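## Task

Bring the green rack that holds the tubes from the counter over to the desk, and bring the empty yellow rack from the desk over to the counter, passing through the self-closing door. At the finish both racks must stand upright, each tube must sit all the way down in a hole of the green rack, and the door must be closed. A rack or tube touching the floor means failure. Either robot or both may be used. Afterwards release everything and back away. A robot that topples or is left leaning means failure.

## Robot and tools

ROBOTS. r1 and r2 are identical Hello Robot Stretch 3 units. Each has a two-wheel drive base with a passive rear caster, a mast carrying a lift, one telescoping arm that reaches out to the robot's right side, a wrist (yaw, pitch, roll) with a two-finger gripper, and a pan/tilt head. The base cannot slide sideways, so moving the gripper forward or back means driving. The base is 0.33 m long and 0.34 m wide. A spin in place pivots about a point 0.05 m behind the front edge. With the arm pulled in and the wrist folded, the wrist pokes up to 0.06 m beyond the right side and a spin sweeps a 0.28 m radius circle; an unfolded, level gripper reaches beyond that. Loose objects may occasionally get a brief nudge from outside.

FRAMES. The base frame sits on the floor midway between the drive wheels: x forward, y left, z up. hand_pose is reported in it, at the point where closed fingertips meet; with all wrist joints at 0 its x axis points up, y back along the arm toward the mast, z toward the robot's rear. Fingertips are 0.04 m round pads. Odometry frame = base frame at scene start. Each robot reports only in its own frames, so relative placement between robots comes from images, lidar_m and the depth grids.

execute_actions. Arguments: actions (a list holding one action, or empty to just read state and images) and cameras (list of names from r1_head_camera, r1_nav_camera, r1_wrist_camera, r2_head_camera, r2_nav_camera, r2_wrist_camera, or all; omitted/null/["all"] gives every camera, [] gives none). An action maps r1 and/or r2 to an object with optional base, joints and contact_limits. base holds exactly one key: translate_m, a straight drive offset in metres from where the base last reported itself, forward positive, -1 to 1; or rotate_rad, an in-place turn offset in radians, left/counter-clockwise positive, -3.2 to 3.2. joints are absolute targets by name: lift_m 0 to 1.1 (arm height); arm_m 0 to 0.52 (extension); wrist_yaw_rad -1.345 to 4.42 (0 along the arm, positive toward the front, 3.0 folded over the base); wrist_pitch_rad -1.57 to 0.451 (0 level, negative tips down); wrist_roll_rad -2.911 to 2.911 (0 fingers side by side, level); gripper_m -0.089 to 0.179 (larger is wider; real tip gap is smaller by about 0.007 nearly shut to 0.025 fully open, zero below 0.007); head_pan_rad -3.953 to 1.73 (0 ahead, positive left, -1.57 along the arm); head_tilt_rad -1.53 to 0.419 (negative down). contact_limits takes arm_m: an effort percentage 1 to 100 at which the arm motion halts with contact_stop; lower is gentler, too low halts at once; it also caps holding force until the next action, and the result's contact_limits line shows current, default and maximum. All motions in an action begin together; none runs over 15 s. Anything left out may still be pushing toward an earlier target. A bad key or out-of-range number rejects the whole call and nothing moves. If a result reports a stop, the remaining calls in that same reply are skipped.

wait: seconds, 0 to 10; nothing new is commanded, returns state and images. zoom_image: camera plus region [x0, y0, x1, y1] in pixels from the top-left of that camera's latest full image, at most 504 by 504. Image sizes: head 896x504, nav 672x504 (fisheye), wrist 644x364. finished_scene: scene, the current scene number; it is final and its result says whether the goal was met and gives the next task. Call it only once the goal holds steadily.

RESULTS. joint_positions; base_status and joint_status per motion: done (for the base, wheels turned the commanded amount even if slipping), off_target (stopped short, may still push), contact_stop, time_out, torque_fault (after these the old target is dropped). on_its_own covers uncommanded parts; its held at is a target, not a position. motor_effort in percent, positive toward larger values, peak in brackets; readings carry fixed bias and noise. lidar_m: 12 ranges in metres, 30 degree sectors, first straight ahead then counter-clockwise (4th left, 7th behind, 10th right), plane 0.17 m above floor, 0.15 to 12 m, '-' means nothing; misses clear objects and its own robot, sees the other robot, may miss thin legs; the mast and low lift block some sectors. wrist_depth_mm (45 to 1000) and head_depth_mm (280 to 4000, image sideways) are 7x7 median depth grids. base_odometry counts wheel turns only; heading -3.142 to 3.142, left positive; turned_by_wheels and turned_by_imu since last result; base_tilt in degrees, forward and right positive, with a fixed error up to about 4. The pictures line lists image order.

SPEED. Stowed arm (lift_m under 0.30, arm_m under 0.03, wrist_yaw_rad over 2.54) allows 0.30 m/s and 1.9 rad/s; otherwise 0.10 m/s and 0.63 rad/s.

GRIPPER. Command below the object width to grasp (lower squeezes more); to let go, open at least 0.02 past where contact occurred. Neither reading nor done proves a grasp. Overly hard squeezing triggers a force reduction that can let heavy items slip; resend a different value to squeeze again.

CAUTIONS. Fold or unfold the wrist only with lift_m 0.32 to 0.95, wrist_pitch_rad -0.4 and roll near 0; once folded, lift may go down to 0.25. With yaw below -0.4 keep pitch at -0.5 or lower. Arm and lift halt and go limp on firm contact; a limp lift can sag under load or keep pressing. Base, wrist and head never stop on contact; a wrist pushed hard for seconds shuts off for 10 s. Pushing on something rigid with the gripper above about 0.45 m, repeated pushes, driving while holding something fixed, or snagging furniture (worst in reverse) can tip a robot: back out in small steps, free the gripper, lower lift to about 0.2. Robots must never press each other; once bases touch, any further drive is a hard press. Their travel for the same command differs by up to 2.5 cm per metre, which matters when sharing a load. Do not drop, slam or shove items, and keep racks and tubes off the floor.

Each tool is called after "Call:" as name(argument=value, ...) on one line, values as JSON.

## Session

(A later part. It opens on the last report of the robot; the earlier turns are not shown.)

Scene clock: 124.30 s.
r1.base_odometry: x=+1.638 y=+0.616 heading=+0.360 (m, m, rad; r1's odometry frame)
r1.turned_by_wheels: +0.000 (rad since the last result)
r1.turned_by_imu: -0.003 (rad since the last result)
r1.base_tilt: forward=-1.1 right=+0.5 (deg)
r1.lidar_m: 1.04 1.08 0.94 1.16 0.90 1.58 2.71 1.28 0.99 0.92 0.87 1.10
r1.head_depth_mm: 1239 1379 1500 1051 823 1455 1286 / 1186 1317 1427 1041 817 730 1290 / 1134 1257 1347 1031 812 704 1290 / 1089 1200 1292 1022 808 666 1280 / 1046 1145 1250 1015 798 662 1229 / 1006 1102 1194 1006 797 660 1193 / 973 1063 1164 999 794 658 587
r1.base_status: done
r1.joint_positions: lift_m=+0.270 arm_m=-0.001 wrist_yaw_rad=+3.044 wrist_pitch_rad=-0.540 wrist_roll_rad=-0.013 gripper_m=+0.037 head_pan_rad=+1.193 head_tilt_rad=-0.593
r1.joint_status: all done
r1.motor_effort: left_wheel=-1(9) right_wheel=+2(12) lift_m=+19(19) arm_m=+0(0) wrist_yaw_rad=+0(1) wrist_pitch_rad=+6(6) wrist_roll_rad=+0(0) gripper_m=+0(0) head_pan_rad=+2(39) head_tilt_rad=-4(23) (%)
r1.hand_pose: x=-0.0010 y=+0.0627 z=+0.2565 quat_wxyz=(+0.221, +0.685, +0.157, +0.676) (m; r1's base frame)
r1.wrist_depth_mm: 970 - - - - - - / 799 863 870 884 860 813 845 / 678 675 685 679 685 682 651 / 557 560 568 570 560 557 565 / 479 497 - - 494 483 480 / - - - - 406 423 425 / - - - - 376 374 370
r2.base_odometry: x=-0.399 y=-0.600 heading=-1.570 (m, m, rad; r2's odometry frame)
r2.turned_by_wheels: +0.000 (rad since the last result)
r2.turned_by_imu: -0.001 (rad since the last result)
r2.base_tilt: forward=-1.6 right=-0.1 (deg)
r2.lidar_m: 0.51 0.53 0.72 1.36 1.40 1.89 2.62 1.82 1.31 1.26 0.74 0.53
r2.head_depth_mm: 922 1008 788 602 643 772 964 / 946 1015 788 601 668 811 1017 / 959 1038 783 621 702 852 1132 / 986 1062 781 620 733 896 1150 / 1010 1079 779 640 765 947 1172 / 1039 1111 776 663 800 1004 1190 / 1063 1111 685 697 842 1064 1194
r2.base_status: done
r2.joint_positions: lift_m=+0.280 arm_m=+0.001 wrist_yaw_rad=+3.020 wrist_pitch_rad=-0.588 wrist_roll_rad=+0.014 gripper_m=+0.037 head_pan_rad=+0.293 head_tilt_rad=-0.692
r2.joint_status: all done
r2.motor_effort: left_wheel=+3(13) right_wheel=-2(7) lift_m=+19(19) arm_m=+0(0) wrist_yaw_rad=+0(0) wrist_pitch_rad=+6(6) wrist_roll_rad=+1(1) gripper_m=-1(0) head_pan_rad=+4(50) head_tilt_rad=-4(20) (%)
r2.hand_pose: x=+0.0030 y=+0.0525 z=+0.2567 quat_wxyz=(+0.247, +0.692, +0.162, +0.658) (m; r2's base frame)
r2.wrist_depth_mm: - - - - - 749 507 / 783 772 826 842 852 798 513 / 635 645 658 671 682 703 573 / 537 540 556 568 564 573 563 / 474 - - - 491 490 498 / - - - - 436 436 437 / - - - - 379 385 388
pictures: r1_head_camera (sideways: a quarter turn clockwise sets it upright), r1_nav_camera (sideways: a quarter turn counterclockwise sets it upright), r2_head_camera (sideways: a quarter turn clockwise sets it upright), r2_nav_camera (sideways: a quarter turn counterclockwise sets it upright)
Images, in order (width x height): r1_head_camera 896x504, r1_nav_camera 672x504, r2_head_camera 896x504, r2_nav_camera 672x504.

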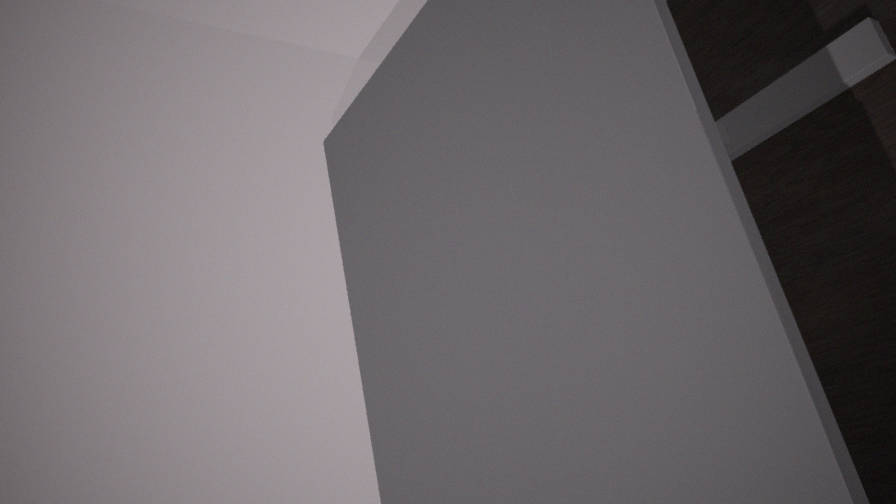

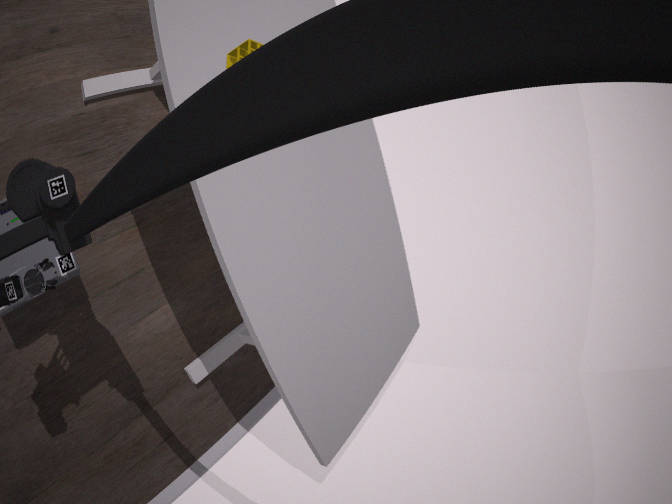

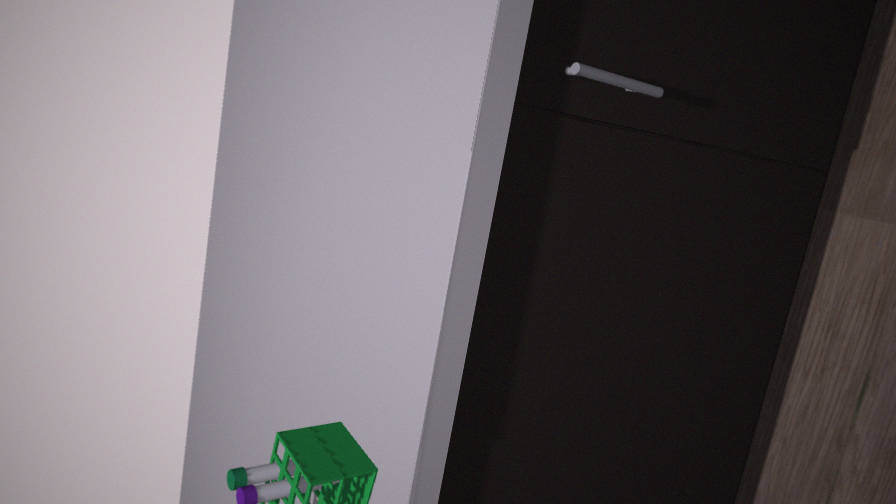

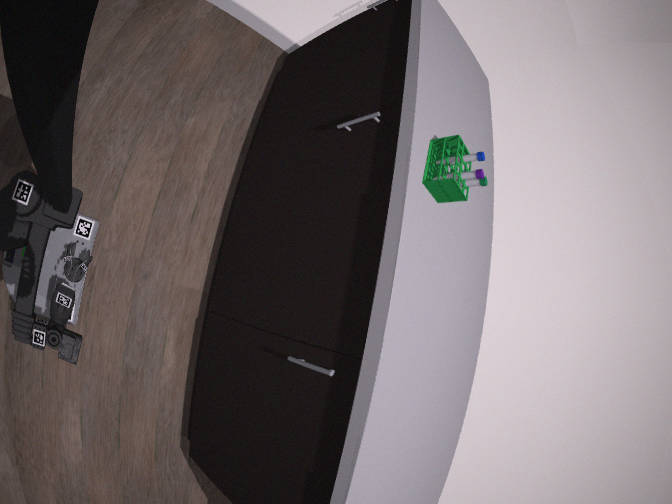

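Call:
execute_actions(actions=[{"r1":{"base":{"rotate_rad":3.14},"joints":{"head_pan_rad":-1.2,"head_tilt_rad":-0.7}},"r2":{"base":{"rotate_rad":1.57},"joints":{"head_pan_rad":-1.0,"head_tilt_rad":-0.7}}}], cameras=["r1_head_camera","r1_nav_camera","r2_head_camera","r2_nav_camera"])

Scene clock: 142.13 s.
r1.base_odometry: x=+1.638 y=+0.616 heading=-2.784 (m, m, rad; r1's odometry frame)
r1.turned_by_wheels: +3.140 (rad since the last result)
r1.turned_by_imu: +3.124 (rad since the last result)
r1.base_tilt: forward=-1.1 right=+0.5 (deg)
r1.lidar_m: 2.70 1.31 1.00 0.94 0.87 1.11 1.05 1.07 0.94 1.16 0.90 0.93
r1.head_depth_mm: 966 1068 1137 914 743 629 1206 / 993 1097 1149 907 738 625 1231 / 1019 1136 1144 896 735 637 1233 / 1056 1174 1136 891 729 650 1226 / 1083 1208 1121 858 708 1308 1215 / 1123 1254 1118 877 722 1337 1210 / 1151 1307 1104 875 717 1353 1210
r1.base_status: done
r1.joint_positions: lift_m=+0.270 arm_m=-0.001 wrist_yaw_rad=+3.044 wrist_pitch_rad=-0.540 wrist_roll_rad=-0.013 gripper_m=+0.037 head_pan_rad=-1.193 head_tilt_rad=-0.692
r1.joint_status: all done
r1.motor_effort: left_wheel=-2(10) right_wheel=+3(13) lift_m=+19(19) arm_m=-1(1) wrist_yaw_rad=-1(0) wrist_pitch_rad=+6(6) wrist_roll_rad=+0(0) gripper_m=+0(0) head_pan_rad=-3(41) head_tilt_rad=-4(15) (%)
r1.hand_pose: x=-0.0010 y=+0.0626 z=+0.2565 quat_wxyz=(+0.221, +0.685, +0.157, +0.676) (m; r1's base frame)
r1.wrist_depth_mm: 745 - 875 936 974 946 - / 778 803 867 865 857 873 845 / 674 685 673 672 687 685 679 / 569 569 574 562 568 562 569 / 481 510 - - 500 482 483 / - - - - 410 420 421 / - - - - 372 371 371
r2.base_odometry: x=-0.399 y=-0.600 heading=+0.000 (m, m, rad; r2's odometry frame)
r2.turned_by_wheels: +1.570 (rad since the last result)
r2.turned_by_imu: +1.554 (rad since the last result)
r2.base_tilt: forward=-1.6 right=-0.2 (deg)
r2.lidar_m: 1.36 1.39 1.86 2.62 1.85 1.31 1.26 0.75 0.54 0.51 0.53 0.71
r2.head_depth_mm: 957 1029 789 604 648 758 906 / 1002 1070 787 621 699 828 1008 / 1054 1108 782 644 760 913 1145 / 1116 1132 718 696 833 1025 1191 / 1177 1122 720 767 924 1151 1202 / 1250 1117 758 842 1029 1321 1197 / 1328 1115 811 932 1167 1378 1191
r2.base_status: done
r2.joint_positions: lift_m=+0.280 arm_m=+0.001 wrist_yaw_rad=+3.020 wrist_pitch_rad=-0.588 wrist_roll_rad=+0.014 gripper_m=+0.037 head_pan_rad=-0.993 head_tilt_rad=-0.692
r2.joint_status: all done
r2.motor_effort: left_wheel=-1(9) right_wheel=+3(13) lift_m=+19(19) arm_m=+0(0) wrist_yaw_rad=+0(1) wrist_pitch_rad=+6(6) wrist_roll_rad=+1(0) gripper_m=-1(1) head_pan_rad=-4(48) head_tilt_rad=-4(3) (%)
r2.hand_pose: x=+0.0030 y=+0.0525 z=+0.2567 quat_wxyz=(+0.247, +0.692, +0.162, +0.658) (m; r2's base frame)
r2.wrist_depth_mm: - - - - - - - / 795 759 802 833 849 885 887 / 634 647 669 677 687 682 709 / 537 546 557 569 569 579 585 / 478 - - - 492 492 499 / - - - - 432 436 436 / - - - - 380 381 388
pictures: r1_head_camera (sideways: a quarter turn clockwise sets it upright), r1_nav_camera (sideways: a quarter turn counterclockwise sets it upright), r2_head_camera (sideways: a quarter turn clockwise sets it upright), r2_nav_camera (sideways: a quarter turn counterclockwise sets it upright)
Images, in order (width x height): r1_head_camera 896x504, r1_nav_camera 672x504, r2_head_camera 896x504, r2_nav_camera 672x504.

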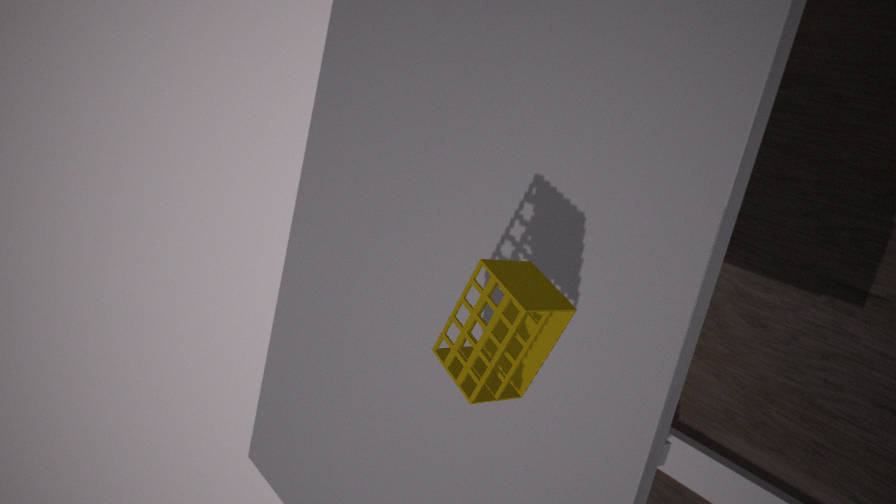

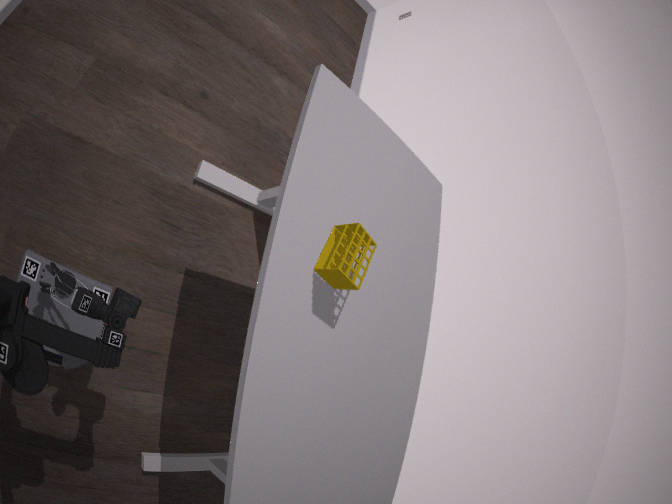

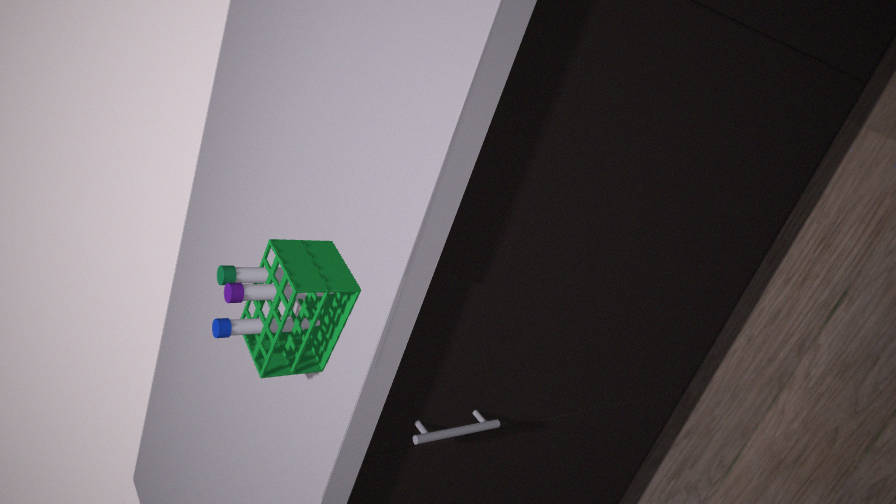

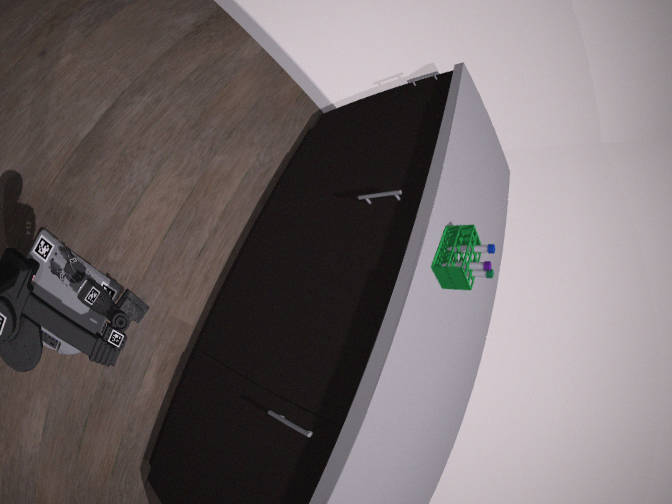

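Call:
execute_actions(actions=[{"r1":{"joints":{"lift_m":0.9,"wrist_pitch_rad":-0.4}},"r2":{"joints":{"lift_m":0.94,"wrist_pitch_rad":-0.4}}}], cameras=[])

Call:
execute_actions(actions=[{"r1":{"joints":{"wrist_yaw_rad":1.57,"gripper_m":0.17}},"r2":{"joints":{"wrist_yaw_rad":1.57,"gripper_m":0.17}}}], cameras=[])

Call:
execute_actions(actions=[{"r1":{"joints":{"wrist_pitch_rad":0,"lift_m":1.0,"arm_m":0.25,"head_pan_rad":-0.9}},"r2":{"joints":{"wrist_pitch_rad":0,"lift_m":1.09,"arm_m":0.25,"head_pan_rad":-0.8}}}])

Scene clock: 177.13 s.
r1.base_odometry: x=+1.638 y=+0.616 heading=-2.784 (m, m, rad; r1's odometry frame)
r1.turned_by_wheels: +0.000 (rad since the last result)
r1.turned_by_imu: -0.001 (rad since the last result)
r1.base_tilt: forward=-1.2 right=+0.6 (deg)
r1.lidar_m: 2.71 1.31 1.00 0.94 0.87 1.11 1.05 1.07 0.95 1.16 0.89 0.92
r1.head_depth_mm: 969 1065 1140 909 743 645 - / 995 1098 1152 900 742 655 - / 1019 1132 1149 894 738 - - / 1049 1172 1140 889 729 651 1171 / 1082 1211 1125 860 708 1313 1218 / 1123 1248 1118 875 723 1339 1215 / 1157 1306 1105 871 717 1344 1201
r1.base_status: not commanded
r1.joint_positions: lift_m=+0.900 arm_m=-0.001 wrist_yaw_rad=+3.044 wrist_pitch_rad=-0.420 wrist_roll_rad=-0.013 gripper_m=+0.037 head_pan_rad=-1.193 head_tilt_rad=-0.692
r1.joint_status: all done
r1.motor_effort: left_wheel=-2(2) right_wheel=+3(3) lift_m=+25(27) arm_m=-1(1) wrist_yaw_rad=+0(0) wrist_pitch_rad=+11(11) wrist_roll_rad=+0(0) gripper_m=+0(1) head_pan_rad=-2(3) head_tilt_rad=-4(4) (%)
r1.hand_pose: x=+0.0006 y=+0.0793 z=+0.9121 quat_wxyz=(+0.181, +0.693, +0.115, +0.688) (m; r1's base frame)
r1.wrist_depth_mm: 726 - 868 888 946 952 967 / 777 806 925 - - - - / 837 886 - - - - - / 926 960 - - - - - / - - - - - - - / - - - - - - - / - - - - - - -
r2.base_odometry: x=-0.399 y=-0.600 heading=+0.000 (m, m, rad; r2's odometry frame)
r2.turned_by_wheels: +0.000 (rad since the last result)
r2.turned_by_imu: -0.002 (rad since the last result)
r2.base_tilt: forward=-1.7 right=-0.2 (deg)
r2.lidar_m: 1.36 1.40 1.86 2.61 1.85 1.32 1.25 0.75 0.54 0.51 0.53 0.71
r2.head_depth_mm: 956 1029 793 604 641 - - / 1005 1072 788 623 701 797 1156 / 1056 1113 786 643 759 908 1155 / 1112 1123 719 698 834 1022 1195 / 1174 1120 722 766 922 1154 1193 / 1247 1115 760 841 1033 1320 1196 / 1337 1112 809 931 1161 1386 1185
r2.base_status: not commanded
r2.joint_positions: lift_m=+0.940 arm_m=+0.001 wrist_yaw_rad=+3.020 wrist_pitch_rad=-0.420 wrist_roll_rad=+0.014 gripper_m=+0.037 head_pan_rad=-0.993 head_tilt_rad=-0.692
r2.joint_status: all done
r2.motor_effort: left_wheel=-2(2) right_wheel=+3(3) lift_m=+26(26) arm_m=+0(0) wrist_yaw_rad=+1(1) wrist_pitch_rad=+9(9) wrist_roll_rad=+1(0) gripper_m=-1(0) head_pan_rad=-4(4) head_tilt_rad=-3(3) (%)
r2.hand_pose: x=+0.0059 y=+0.0766 z=+0.9520 quat_wxyz=(+0.190, +0.704, +0.104, +0.677) (m; r2's base frame)
r2.wrist_depth_mm: - - - - - - - / - - - - - - - / - - - - - - - / - - - - - - - / - - - - - - - / - - - - - - - / - - - - - - -
pictures: none
No camera images: the call's "cameras" was empty. Leave "cameras" out to get every camera's image.

Scene clock: 178.93 s.
r1.base_odometry: x=+1.638 y=+0.616 heading=-2.784 (m, m, rad; r1's odometry frame)
r1.turned_by_wheels: +0.000 (rad since the last result)
r1.turned_by_imu: +0.000 (rad since the last result)
r1.base_tilt: forward=-1.1 right=+0.6 (deg)
r1.lidar_m: 2.70 1.32 1.00 0.94 0.87 1.11 1.05 1.07 0.94 1.16 0.90 0.92
r1.head_depth_mm: 965 1068 1130 907 744 - - / 995 1099 1157 904 738 626 1283 / 1023 1134 1148 893 736 637 1275 / 1052 1171 1135 891 731 648 - / 1086 1214 1121 860 709 645 - / 1115 1259 1115 879 720 1364 1208 / 1152 1300 1108 871 720 1347 1204
r1.base_status: not commanded
r1.joint_positions: lift_m=+0.900 arm_m=-0.001 wrist_yaw_rad=+1.573 wrist_pitch_rad=-0.420 wrist_roll_rad=-0.013 gripper_m=+0.170 head_pan_rad=-1.193 head_tilt_rad=-0.692
r1.joint_status: all done
r1.motor_effort: left_wheel=-2(3) right_wheel=+3(3) lift_m=+25(25) arm_m=-1(1) wrist_yaw_rad=-2(2) wrist_pitch_rad=+11(11) wrist_roll_rad=+0(0) gripper_m=+0(84) head_pan_rad=-3(3) head_tilt_rad=-4(4) (%)
r1.hand_pose: x=+0.2028 y=-0.1435 z=+0.9121 quat_wxyz=(+0.596, +0.591, -0.380, +0.389) (m; r1's base frame)
r1.wrist_depth_mm: - - - - - - - / - - - - - - - / - - - - 704 666 673 / - - - - 574 531 517 / - - - - - 439 412 / - - - - - 378 367 / - - - - - 332 313
r2.base_odometry: x=-0.399 y=-0.600 heading=+0.000 (m, m, rad; r2's odometry frame)
r2.turned_by_wheels: +0.000 (rad since the last result)
r2.turned_by_imu: +0.000 (rad since the last result)
r2.base_tilt: forward=-1.7 right=-0.2 (deg)
r2.lidar_m: 1.36 1.39 1.86 2.62 1.85 1.32 1.25 0.75 0.54 0.51 0.53 0.71
r2.head_depth_mm: 955 1030 793 605 648 759 840 / 1003 1069 787 622 699 808 - / 1053 1110 784 643 755 - - / 1107 1127 719 697 821 - - / 1175 1122 721 768 908 1160 1198 / 1254 1122 758 842 1028 1328 1198 / 1320 1113 811 932 1167 1390 1195
r2.base_status: not commanded
r2.joint_positions: lift_m=+0.940 arm_m=+0.001 wrist_yaw_rad=+1.573 wrist_pitch_rad=-0.420 wrist_roll_rad=+0.014 gripper_m=+0.170 head_pan_rad=-0.993 head_tilt_rad=-0.692
r2.joint_status: all done
r2.motor_effort: left_wheel=-2(2) right_wheel=+3(3) lift_m=+26(25) arm_m=-1(1) wrist_yaw_rad=-3(4) wrist_pitch_rad=+9(9) wrist_roll_rad=+1(1) gripper_m=+0(84) head_pan_rad=-3(3) head_tilt_rad=-3(3) (%)
r2.hand_pose: x=+0.2027 y=-0.1454 z=+0.9520 quat_wxyz=(+0.591, +0.596, -0.388, +0.381) (m; r2's base frame)
r2.wrist_depth_mm: - - - - - - 974 / - - - - - 628 582 / - - - - - 583 409 / - - - - - 576 378 / - - - - - 614 396 / - - - - - - 376 / - - - - - 574 361
pictures: none
No camera images: the call's "cameras" was empty. Leave "cameras" out to get every camera's image.

Scene clock: 182.00 s.
r1.base_odometry: x=+1.638 y=+0.616 heading=-2.784 (m, m, rad; r1's odometry frame)
r1.turned_by_wheels: +0.000 (rad since the last result)
r1.turned_by_imu: +0.000 (rad since the last result)
r1.base_tilt: forward=-1.1 right=+0.6 (deg)
r1.lidar_m: 2.71 1.31 1.00 0.94 0.87 1.11 1.05 1.07 0.94 1.16 0.89 0.93
r1.head_depth_mm: 1022 1106 1186 908 743 631 1172 / 1076 1184 1206 903 721 626 1232 / 1139 1265 1180 897 715 651 1228 / 1214 1348 1084 888 732 1345 1223 / 1293 1440 1125 884 726 1381 1217 / 1386 1551 1652 878 781 1358 1212 / 1496 1687 1948 870 1555 1388 1203
r1.base_status: not commanded
r1.joint_positions: lift_m=+1.000 arm_m=+0.250 wrist_yaw_rad=+1.571 wrist_pitch_rad=-0.022 wrist_roll_rad=-0.013 gripper_m=+0.170 head_pan_rad=-0.907 head_tilt_rad=-0.692
r1.joint_status: all done
r1.motor_effort: left_wheel=-2(2) right_wheel=+3(3) lift_m=+25(27) arm_m=+3(1) wrist_yaw_rad=-1(2) wrist_pitch_rad=+12(15) wrist_roll_rad=+0(0) gripper_m=+0(0) head_pan_rad=+4(24) head_tilt_rad=-5(4) (%)
r1.hand_pose: x=+0.2343 y=-0.3947 z=+1.1088 quat_wxyz=(+0.509, +0.502, -0.491, +0.498) (m; r1's base frame)
r1.wrist_depth_mm: - - - - - - 789 / - - - - - - 779 / - - - - - - 777 / - - - - - - 787 / - - - - - - 793 / - - - - - - 751 / - - - 632 624 626 617
r2.base_odometry: x=-0.399 y=-0.600 heading=+0.000 (m, m, rad; r2's odometry frame)
r2.turned_by_wheels: +0.000 (rad since the last result)
r2.turned_by_imu: -0.001 (rad since the last result)
r2.base_tilt: forward=-1.5 right=-0.3 (deg)
r2.lidar_m: 1.36 1.39 1.87 2.62 1.85 1.31 1.25 0.75 0.54 0.51 0.53 0.71
r2.head_depth_mm: 1024 1070 788 611 673 769 902 / 1093 1040 747 646 744 868 1041 / 1170 1064 716 724 839 992 1176 / 1286 1129 750 808 955 1158 1195 / 1390 1123 816 906 1120 1363 1192 / 1465 1112 893 1061 1329 1383 1192 / 1356 1110 1021 1264 1566 1383 1196
r2.base_status: not commanded
r2.joint_positions: lift_m=+1.090 arm_m=+0.250 wrist_yaw_rad=+1.571 wrist_pitch_rad=-0.023 wrist_roll_rad=+0.014 gripper_m=+0.170 head_pan_rad=-0.807 head_tilt_rad=-0.692
r2.joint_status: all done
r2.motor_effort: left_wheel=-2(3) right_wheel=+3(3) lift_m=+26(28) arm_m=+1(1) wrist_yaw_rad=-1(4) wrist_pitch_rad=+10(9) wrist_roll_rad=+0(1) gripper_m=+0(0) head_pan_rad=+4(25) head_tilt_rad=-4(4) (%)
r2.hand_pose: x=+0.2343 y=-0.3947 z=+1.1986 quat_wxyz=(+0.502, +0.509, -0.497, +0.491) (m; r2's base frame)
r2.wrist_depth_mm: - - - - - - 797 / - - - - - - 792 / - - - - - - 795 / - - - - - - 796 / - - - - 978 - 798 / - - - - 675 - 695 / - - - - 471 478 534
pictures: r1_head_camera (sideways: a quarter turn clockwise sets it upright), r1_nav_camera (sideways: a quarter turn counterclockwise sets it upright), r1_wrist_camera, r2_head_camera (sideways: a quarter turn clockwise sets it upright), r2_nav_camera (sideways: a quarter turn counterclockwise sets it upright), r2_wrist_camera
Images, in order (width x height): r1_head_camera 896x504, r1_nav_camera 672x504, r1_wrist_camera 644x364, r2_head_camera 896x504, r2_nav_camera 672x504, r2_wrist_camera 644x364.

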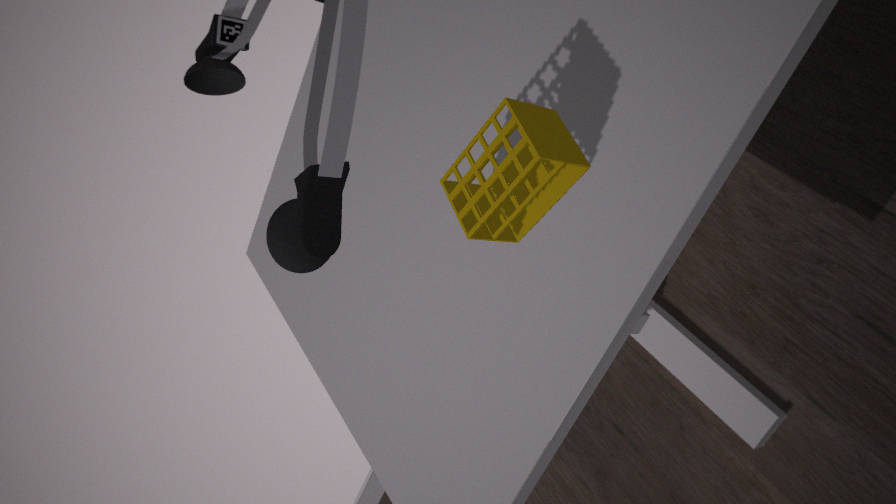

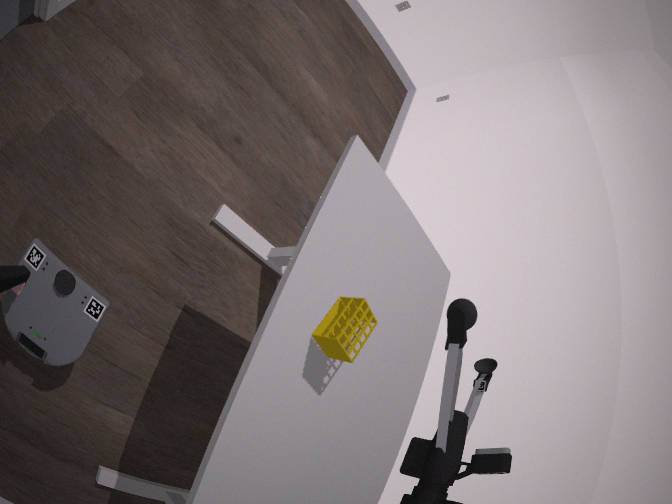

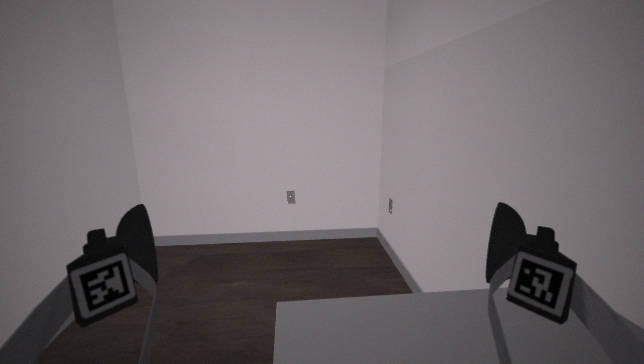

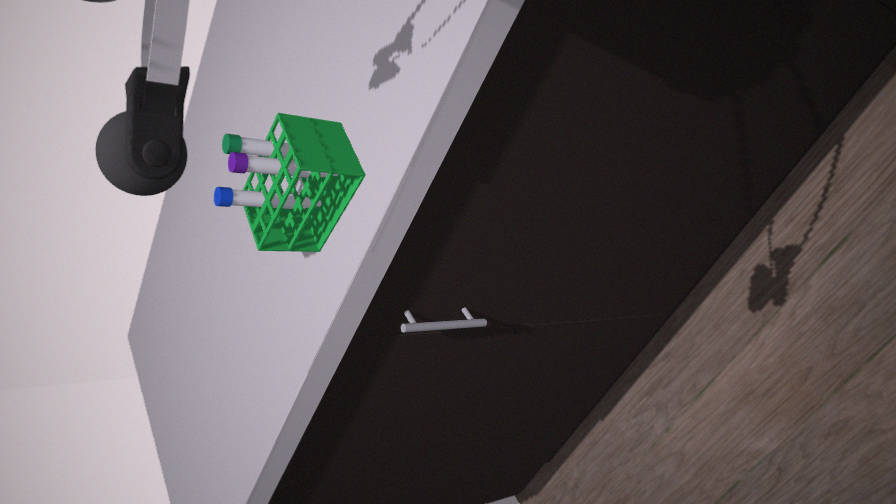

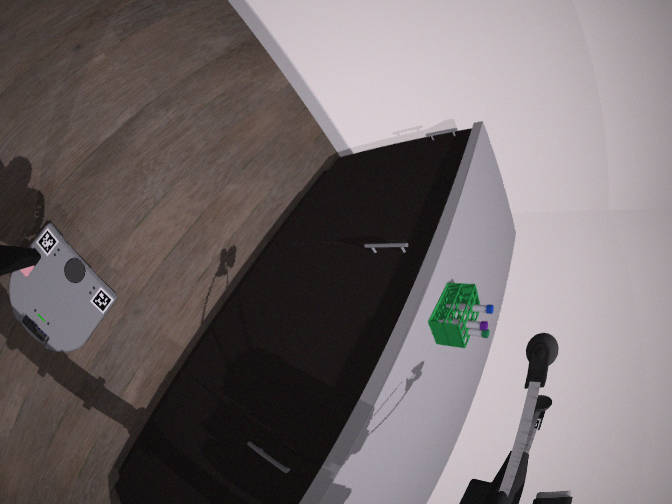

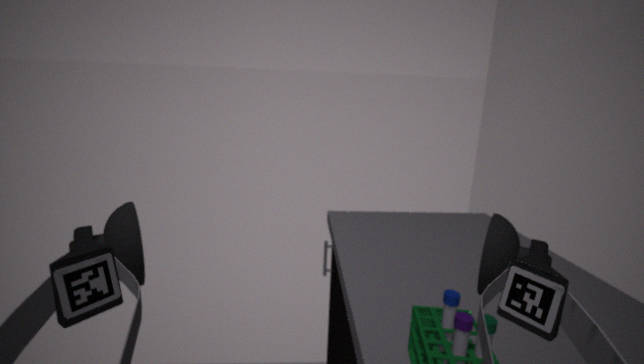

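Call:
execute_actions(actions=[{"r1":{"base":{"translate_m":-0.3},"joints":{"wrist_pitch_rad":-0.4,"arm_m":0.4}},"r2":{"joints":{"wrist_pitch_rad":-0.4,"arm_m":0.45}}}], cameras=["r1_wrist_camera","r2_wrist_camera","r1_head_camera"])

Scene clock: 196.83 s.
r1.base_odometry: x=+1.919 y=+0.721 heading=-2.784 (m, m, rad; r1's odometry frame)
r1.turned_by_wheels: +0.000 (rad since the last result)
r1.turned_by_imu: +0.001 (rad since the last result)
r1.base_tilt: forward=-1.1 right=+0.5 (deg)
r1.lidar_m: 2.99 1.28 0.98 0.83 0.86 0.79 0.75 0.77 0.80 1.18 1.21 1.12
r1.head_depth_mm: 1042 1133 1187 908 747 630 1209 / 1098 1209 1203 898 739 640 1235 / 1169 1279 1144 894 736 1323 1222 / 1232 1351 1135 890 728 1380 1220 / 1321 1420 1127 860 764 1391 1215 / 1417 1539 1116 848 1521 1392 1205 / 1527 1717 1103 871 1586 1386 1208
r1.base_status: done
r1.joint_positions: lift_m=+1.000 arm_m=+0.400 wrist_yaw_rad=+1.571 wrist_pitch_rad=-0.411 wrist_roll_rad=-0.013 gripper_m=+0.170 head_pan_rad=-0.907 head_tilt_rad=-0.692
r1.joint_status: all done
r1.motor_effort: left_wheel=-2(9) right_wheel=+3(5) lift_m=+25(25) arm_m=+3(8) wrist_yaw_rad=-1(1) wrist_pitch_rad=+6(12) wrist_roll_rad=+0(0) gripper_m=+0(0) head_pan_rad=+2(4) head_tilt_rad=-4(4) (%)
r1.hand_pose: x=+0.2039 y=-0.5448 z=+1.0141 quat_wxyz=(+0.594, +0.589, -0.383, +0.391) (m; r1's base frame)
r1.wrist_depth_mm: - - - - - 930 649 / - - - - - 910 662 / - - - 902 903 850 653 / - - 757 652 703 698 630 / - - 593 577 564 594 573 / - - 480 480 477 475 485 / - - 418 419 415 412 414
r2.base_odometry: x=-0.399 y=-0.600 heading=+0.000 (m, m, rad; r2's odometry frame)
r2.turned_by_wheels: +0.000 (rad since the last result)
r2.turned_by_imu: -0.002 (rad since the last result)
r2.base_tilt: forward=-1.6 right=-0.1 (deg)
r2.lidar_m: 1.36 1.40 1.86 2.62 1.85 1.32 1.26 0.75 0.54 0.51 0.53 0.71
r2.head_depth_mm: 1019 1076 788 611 674 773 901 / 1097 1136 746 646 745 866 1037 / 1179 1128 715 724 837 992 1172 / 1271 1120 749 810 956 1169 1192 / 1382 1119 817 903 1115 1357 1195 / 1468 1121 892 1061 1342 1385 1191 / 1356 1108 1021 1261 1556 1383 1189
r2.base_status: not commanded
r2.joint_positions: lift_m=+1.090 arm_m=+0.450 wrist_yaw_rad=+1.571 wrist_pitch_rad=-0.413 wrist_roll_rad=+0.014 gripper_m=+0.170 head_pan_rad=-0.807 head_tilt_rad=-0.692
r2.joint_status: all done
r2.motor_effort: left_wheel=-2(2) right_wheel=+3(3) lift_m=+26(26) arm_m=+1(2) wrist_yaw_rad=-1(2) wrist_pitch_rad=+6(10) wrist_roll_rad=+1(0) gripper_m=-1(1) head_pan_rad=+4(4) head_tilt_rad=-3(4) (%)
r2.hand_pose: x=+0.2037 y=-0.5948 z=+1.1037 quat_wxyz=(+0.589, +0.595, -0.391, +0.383) (m; r2's base frame)
r2.wrist_depth_mm: - - - - - 839 585 / - - - - - 846 580 / - - - 721 741 736 590 / - - - 435 562 567 556 / - - 472 414 451 478 462 / - - 381 372 377 - 387 / - - 320 322 324 320 332
pictures: r1_head_camera (sideways: a quarter turn clockwise sets it upright), r1_wrist_camera, r2_wrist_camera
Images, in order (width x height): r1_head_camera 896x504, r1_wrist_camera 644x364, r2_wrist_camera 644x364.

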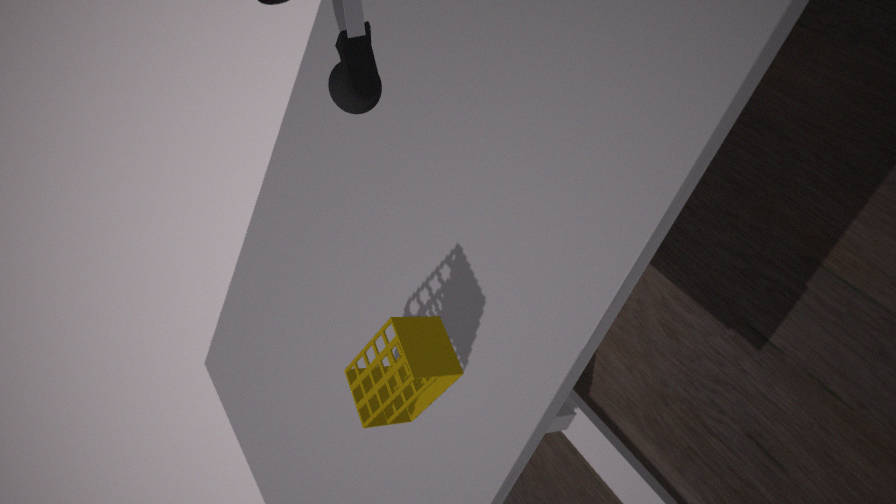

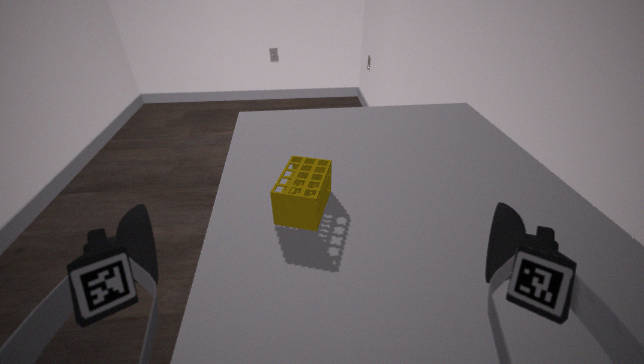

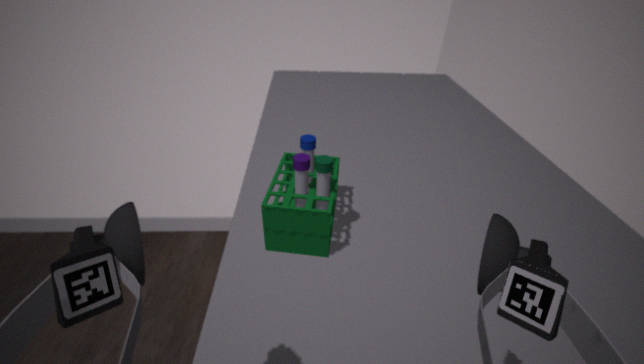

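Call:
execute_actions(actions=[{"r1":{"joints":{"wrist_pitch_rad":-0.2,"arm_m":0.36,"lift_m":0.74}},"r2":{"joints":{"wrist_pitch_rad":-0.2,"arm_m":0.415,"lift_m":0.92}}}], cameras=["r1_wrist_camera","r2_wrist_camera"])

Scene clock: 217.47 s.
r1.base_odometry: x=+1.919 y=+0.721 heading=-2.784 (m, m, rad; r1's odometry frame)
r1.turned_by_wheels: +0.000 (rad since the last result)
r1.turned_by_imu: -0.001 (rad since the last result)
r1.base_tilt: forward=-1.1 right=+0.5 (deg)
r1.lidar_m: 2.99 1.28 0.97 0.83 0.86 0.79 0.75 0.77 0.80 1.18 1.20 1.12
r1.head_depth_mm: 1042 1131 1169 926 761 628 1217 / 1102 1206 1156 900 755 640 1237 / 1165 1279 1147 897 731 1331 1234 / 1234 1366 1139 890 730 1382 1217 / 1323 1440 1133 858 763 1397 1215 / 1412 1535 1112 847 1523 1393 1210 / 1527 1727 1107 875 1589 1391 1208
r1.base_status: not commanded
r1.joint_positions: lift_m=+0.740 arm_m=+0.360 wrist_yaw_rad=+1.571 wrist_pitch_rad=-0.222 wrist_roll_rad=-0.013 gripper_m=+0.170 head_pan_rad=-0.907 head_tilt_rad=-0.692
r1.joint_status: all done
r1.motor_effort: left_wheel=-2(2) right_wheel=+3(3) lift_m=+18(22) arm_m=-4(12) wrist_yaw_rad=-1(1) wrist_pitch_rad=+12(15) wrist_roll_rad=+0(0) gripper_m=+0(0) head_pan_rad=+3(3) head_tilt_rad=-4(4) (%)
r1.hand_pose: x=+0.2233 y=-0.5053 z=+0.7989 quat_wxyz=(+0.556, +0.549, -0.437, +0.445) (m; r1's base frame)
r1.wrist_depth_mm: - - - - - 976 689 / - - - - - 907 689 / - - 773 451 618 615 616 / - - 409 405 405 403 405 / - - 300 299 300 320 300 / - 228 239 238 239 234 244 / - 197 198 197 198 198 197
r2.base_odometry: x=-0.399 y=-0.600 heading=+0.000 (m, m, rad; r2's odometry frame)
r2.turned_by_wheels: +0.000 (rad since the last result)
r2.turned_by_imu: -0.001 (rad since the last result)
r2.base_tilt: forward=-1.6 right=-0.1 (deg)
r2.lidar_m: 1.36 1.40 1.85 2.62 1.85 1.32 1.25 0.75 0.54 0.51 0.53 0.71
r2.head_depth_mm: 1022 1076 790 601 672 768 899 / 1090 1139 744 647 747 867 1041 / 1183 1129 715 723 836 995 1182 / 1273 1126 751 813 954 1166 1204 / 1393 1122 816 904 1112 1359 1192 / 1461 1115 891 1065 1335 1386 1198 / 1354 1112 1020 1263 1555 1384 1193
r2.base_status: not commanded
r2.joint_positions: lift_m=+0.920 arm_m=+0.415 wrist_yaw_rad=+1.571 wrist_pitch_rad=-0.223 wrist_roll_rad=+0.014 gripper_m=+0.170 head_pan_rad=-0.807 head_tilt_rad=-0.692
r2.joint_status: all done
r2.motor_effort: left_wheel=-2(3) right_wheel=+3(3) lift_m=+19(21) arm_m=-2(3) wrist_yaw_rad=-1(1) wrist_pitch_rad=+10(11) wrist_roll_rad=+0(1) gripper_m=+0(0) head_pan_rad=+4(4) head_tilt_rad=-4(4) (%)
r2.hand_pose: x=+0.2232 y=-0.5602 z=+0.9787 quat_wxyz=(+0.550, +0.556, -0.445, +0.437) (m; r2's base frame)
r2.wrist_depth_mm: - - - - - 889 615 / - - - - - 907 620 / - - - 347 655 688 587 / - - - 316 417 424 440 / - - 326 297 301 325 315 / - - 240 234 237 - 245 / - - 191 193 196 192 200
pictures: r1_wrist_camera, r2_wrist_camera
Images, in order (width x height): r1_wrist_camera 644x364, r2_wrist_camera 644x364.

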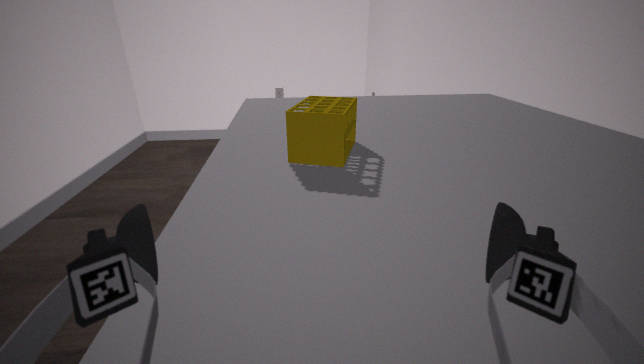

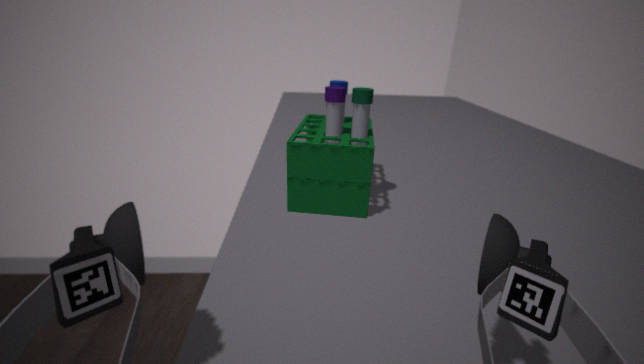

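Call:
execute_actions(actions=[{"r1":{"base":{"translate_m":0.22},"joints":{"lift_m":0.715,"arm_m":0.37}},"r2":{"base":{"translate_m":0.12},"joints":{"arm_m":0.425,"lift_m":0.895}}}], cameras=["r1_wrist_camera","r2_wrist_camera"])

Scene clock: 233.73 s.
r1.base_odometry: x=+1.713 y=+0.644 heading=-2.784 (m, m, rad; r1's odometry frame)
r1.turned_by_wheels: +0.000 (rad since the last result)
r1.turned_by_imu: -0.002 (rad since the last result)
r1.base_tilt: forward=-1.1 right=+0.7 (deg)
r1.lidar_m: 2.78 1.30 0.99 0.85 0.86 1.02 0.97 0.99 0.90 1.16 0.98 0.95
r1.head_depth_mm: 1029 1120 1161 911 753 630 1191 / 1082 1198 1157 904 739 626 1238 / 1143 1274 1147 894 746 665 1224 / 1215 1350 1134 814 730 1344 1219 / 1299 1451 1128 883 745 1390 1211 / 1398 1566 1114 879 778 1388 1212 / 1492 1696 1855 873 1557 1385 1206
r1.base_status: done
r1.joint_positions: lift_m=+0.715 arm_m=+0.370 wrist_yaw_rad=+1.571 wrist_pitch_rad=-0.222 wrist_roll_rad=-0.013 gripper_m=+0.170 head_pan_rad=-0.907 head_tilt_rad=-0.692
r1.joint_status: all done
r1.motor_effort: left_wheel=-2(3) right_wheel=+2(9) lift_m=+18(20) arm_m=+3(8) wrist_yaw_rad=-1(1) wrist_pitch_rad=+12(12) wrist_roll_rad=+0(0) gripper_m=+0(1) head_pan_rad=+4(3) head_tilt_rad=-4(4) (%)
r1.hand_pose: x=+0.2233 y=-0.5148 z=+0.7740 quat_wxyz=(+0.556, +0.549, -0.438, +0.445) (m; r1's base frame)
r1.wrist_depth_mm: - - - - - 949 664 / - - - - - 940 662 / - - 526 265 531 532 532 / - - 324 228 343 347 346 / - 271 254 242 256 269 255 / - 197 206 203 204 200 208 / 170 169 170 169 170 170 169
r2.base_odometry: x=-0.279 y=-0.600 heading=+0.000 (m, m, rad; r2's odometry frame)
r2.turned_by_wheels: +0.000 (rad since the last result)
r2.turned_by_imu: -0.002 (rad since the last result)
r2.base_tilt: forward=-1.7 right=-0.1 (deg)
r2.lidar_m: 1.24 1.27 1.70 2.62 2.02 1.44 1.38 0.75 0.53 0.51 0.52 0.70
r2.head_depth_mm: 1022 1071 640 599 667 764 894 / 1092 1137 690 648 743 861 1034 / 1174 1131 751 716 832 986 1173 / 1260 1126 780 806 948 1155 1194 / 1381 1120 815 914 1107 1358 1193 / 1344 1114 889 1056 1315 1388 1196 / 1230 1117 1009 1251 1604 1374 1193
r2.base_status: done
r2.joint_positions: lift_m=+0.895 arm_m=+0.425 wrist_yaw_rad=+1.571 wrist_pitch_rad=-0.222 wrist_roll_rad=+0.014 gripper_m=+0.170 head_pan_rad=-0.807 head_tilt_rad=-0.692
r2.joint_status: all done
r2.motor_effort: left_wheel=-2(3) right_wheel=+2(10) lift_m=+19(19) arm_m=+2(2) wrist_yaw_rad=-1(1) wrist_pitch_rad=+10(10) wrist_roll_rad=+1(1) gripper_m=+0(0) head_pan_rad=+4(4) head_tilt_rad=-3(3) (%)
r2.hand_pose: x=+0.2232 y=-0.5697 z=+0.9539 quat_wxyz=(+0.550, +0.556, -0.445, +0.438) (m; r2's base frame)
r2.wrist_depth_mm: - - - - - 877 600 / - - - - - 869 599 / - - - 207 511 584 548 / - - 365 185 330 361 373 / - - 236 197 245 276 266 / - - 196 199 201 - 209 / - 172 162 164 166 162 170
pictures: r1_wrist_camera, r2_wrist_camera
Images, in order (width x height): r1_wrist_camera 644x364, r2_wrist_camera 644x364.

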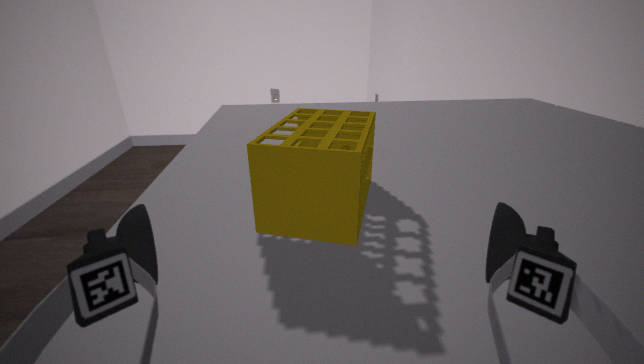

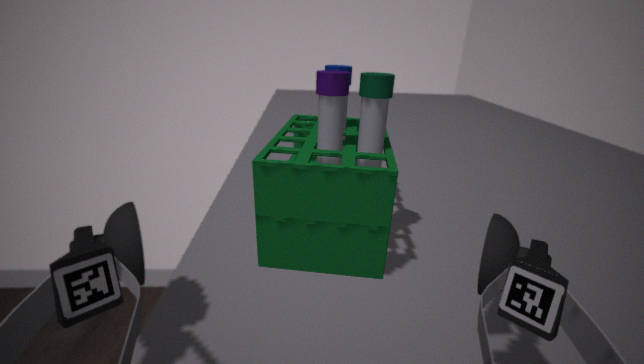

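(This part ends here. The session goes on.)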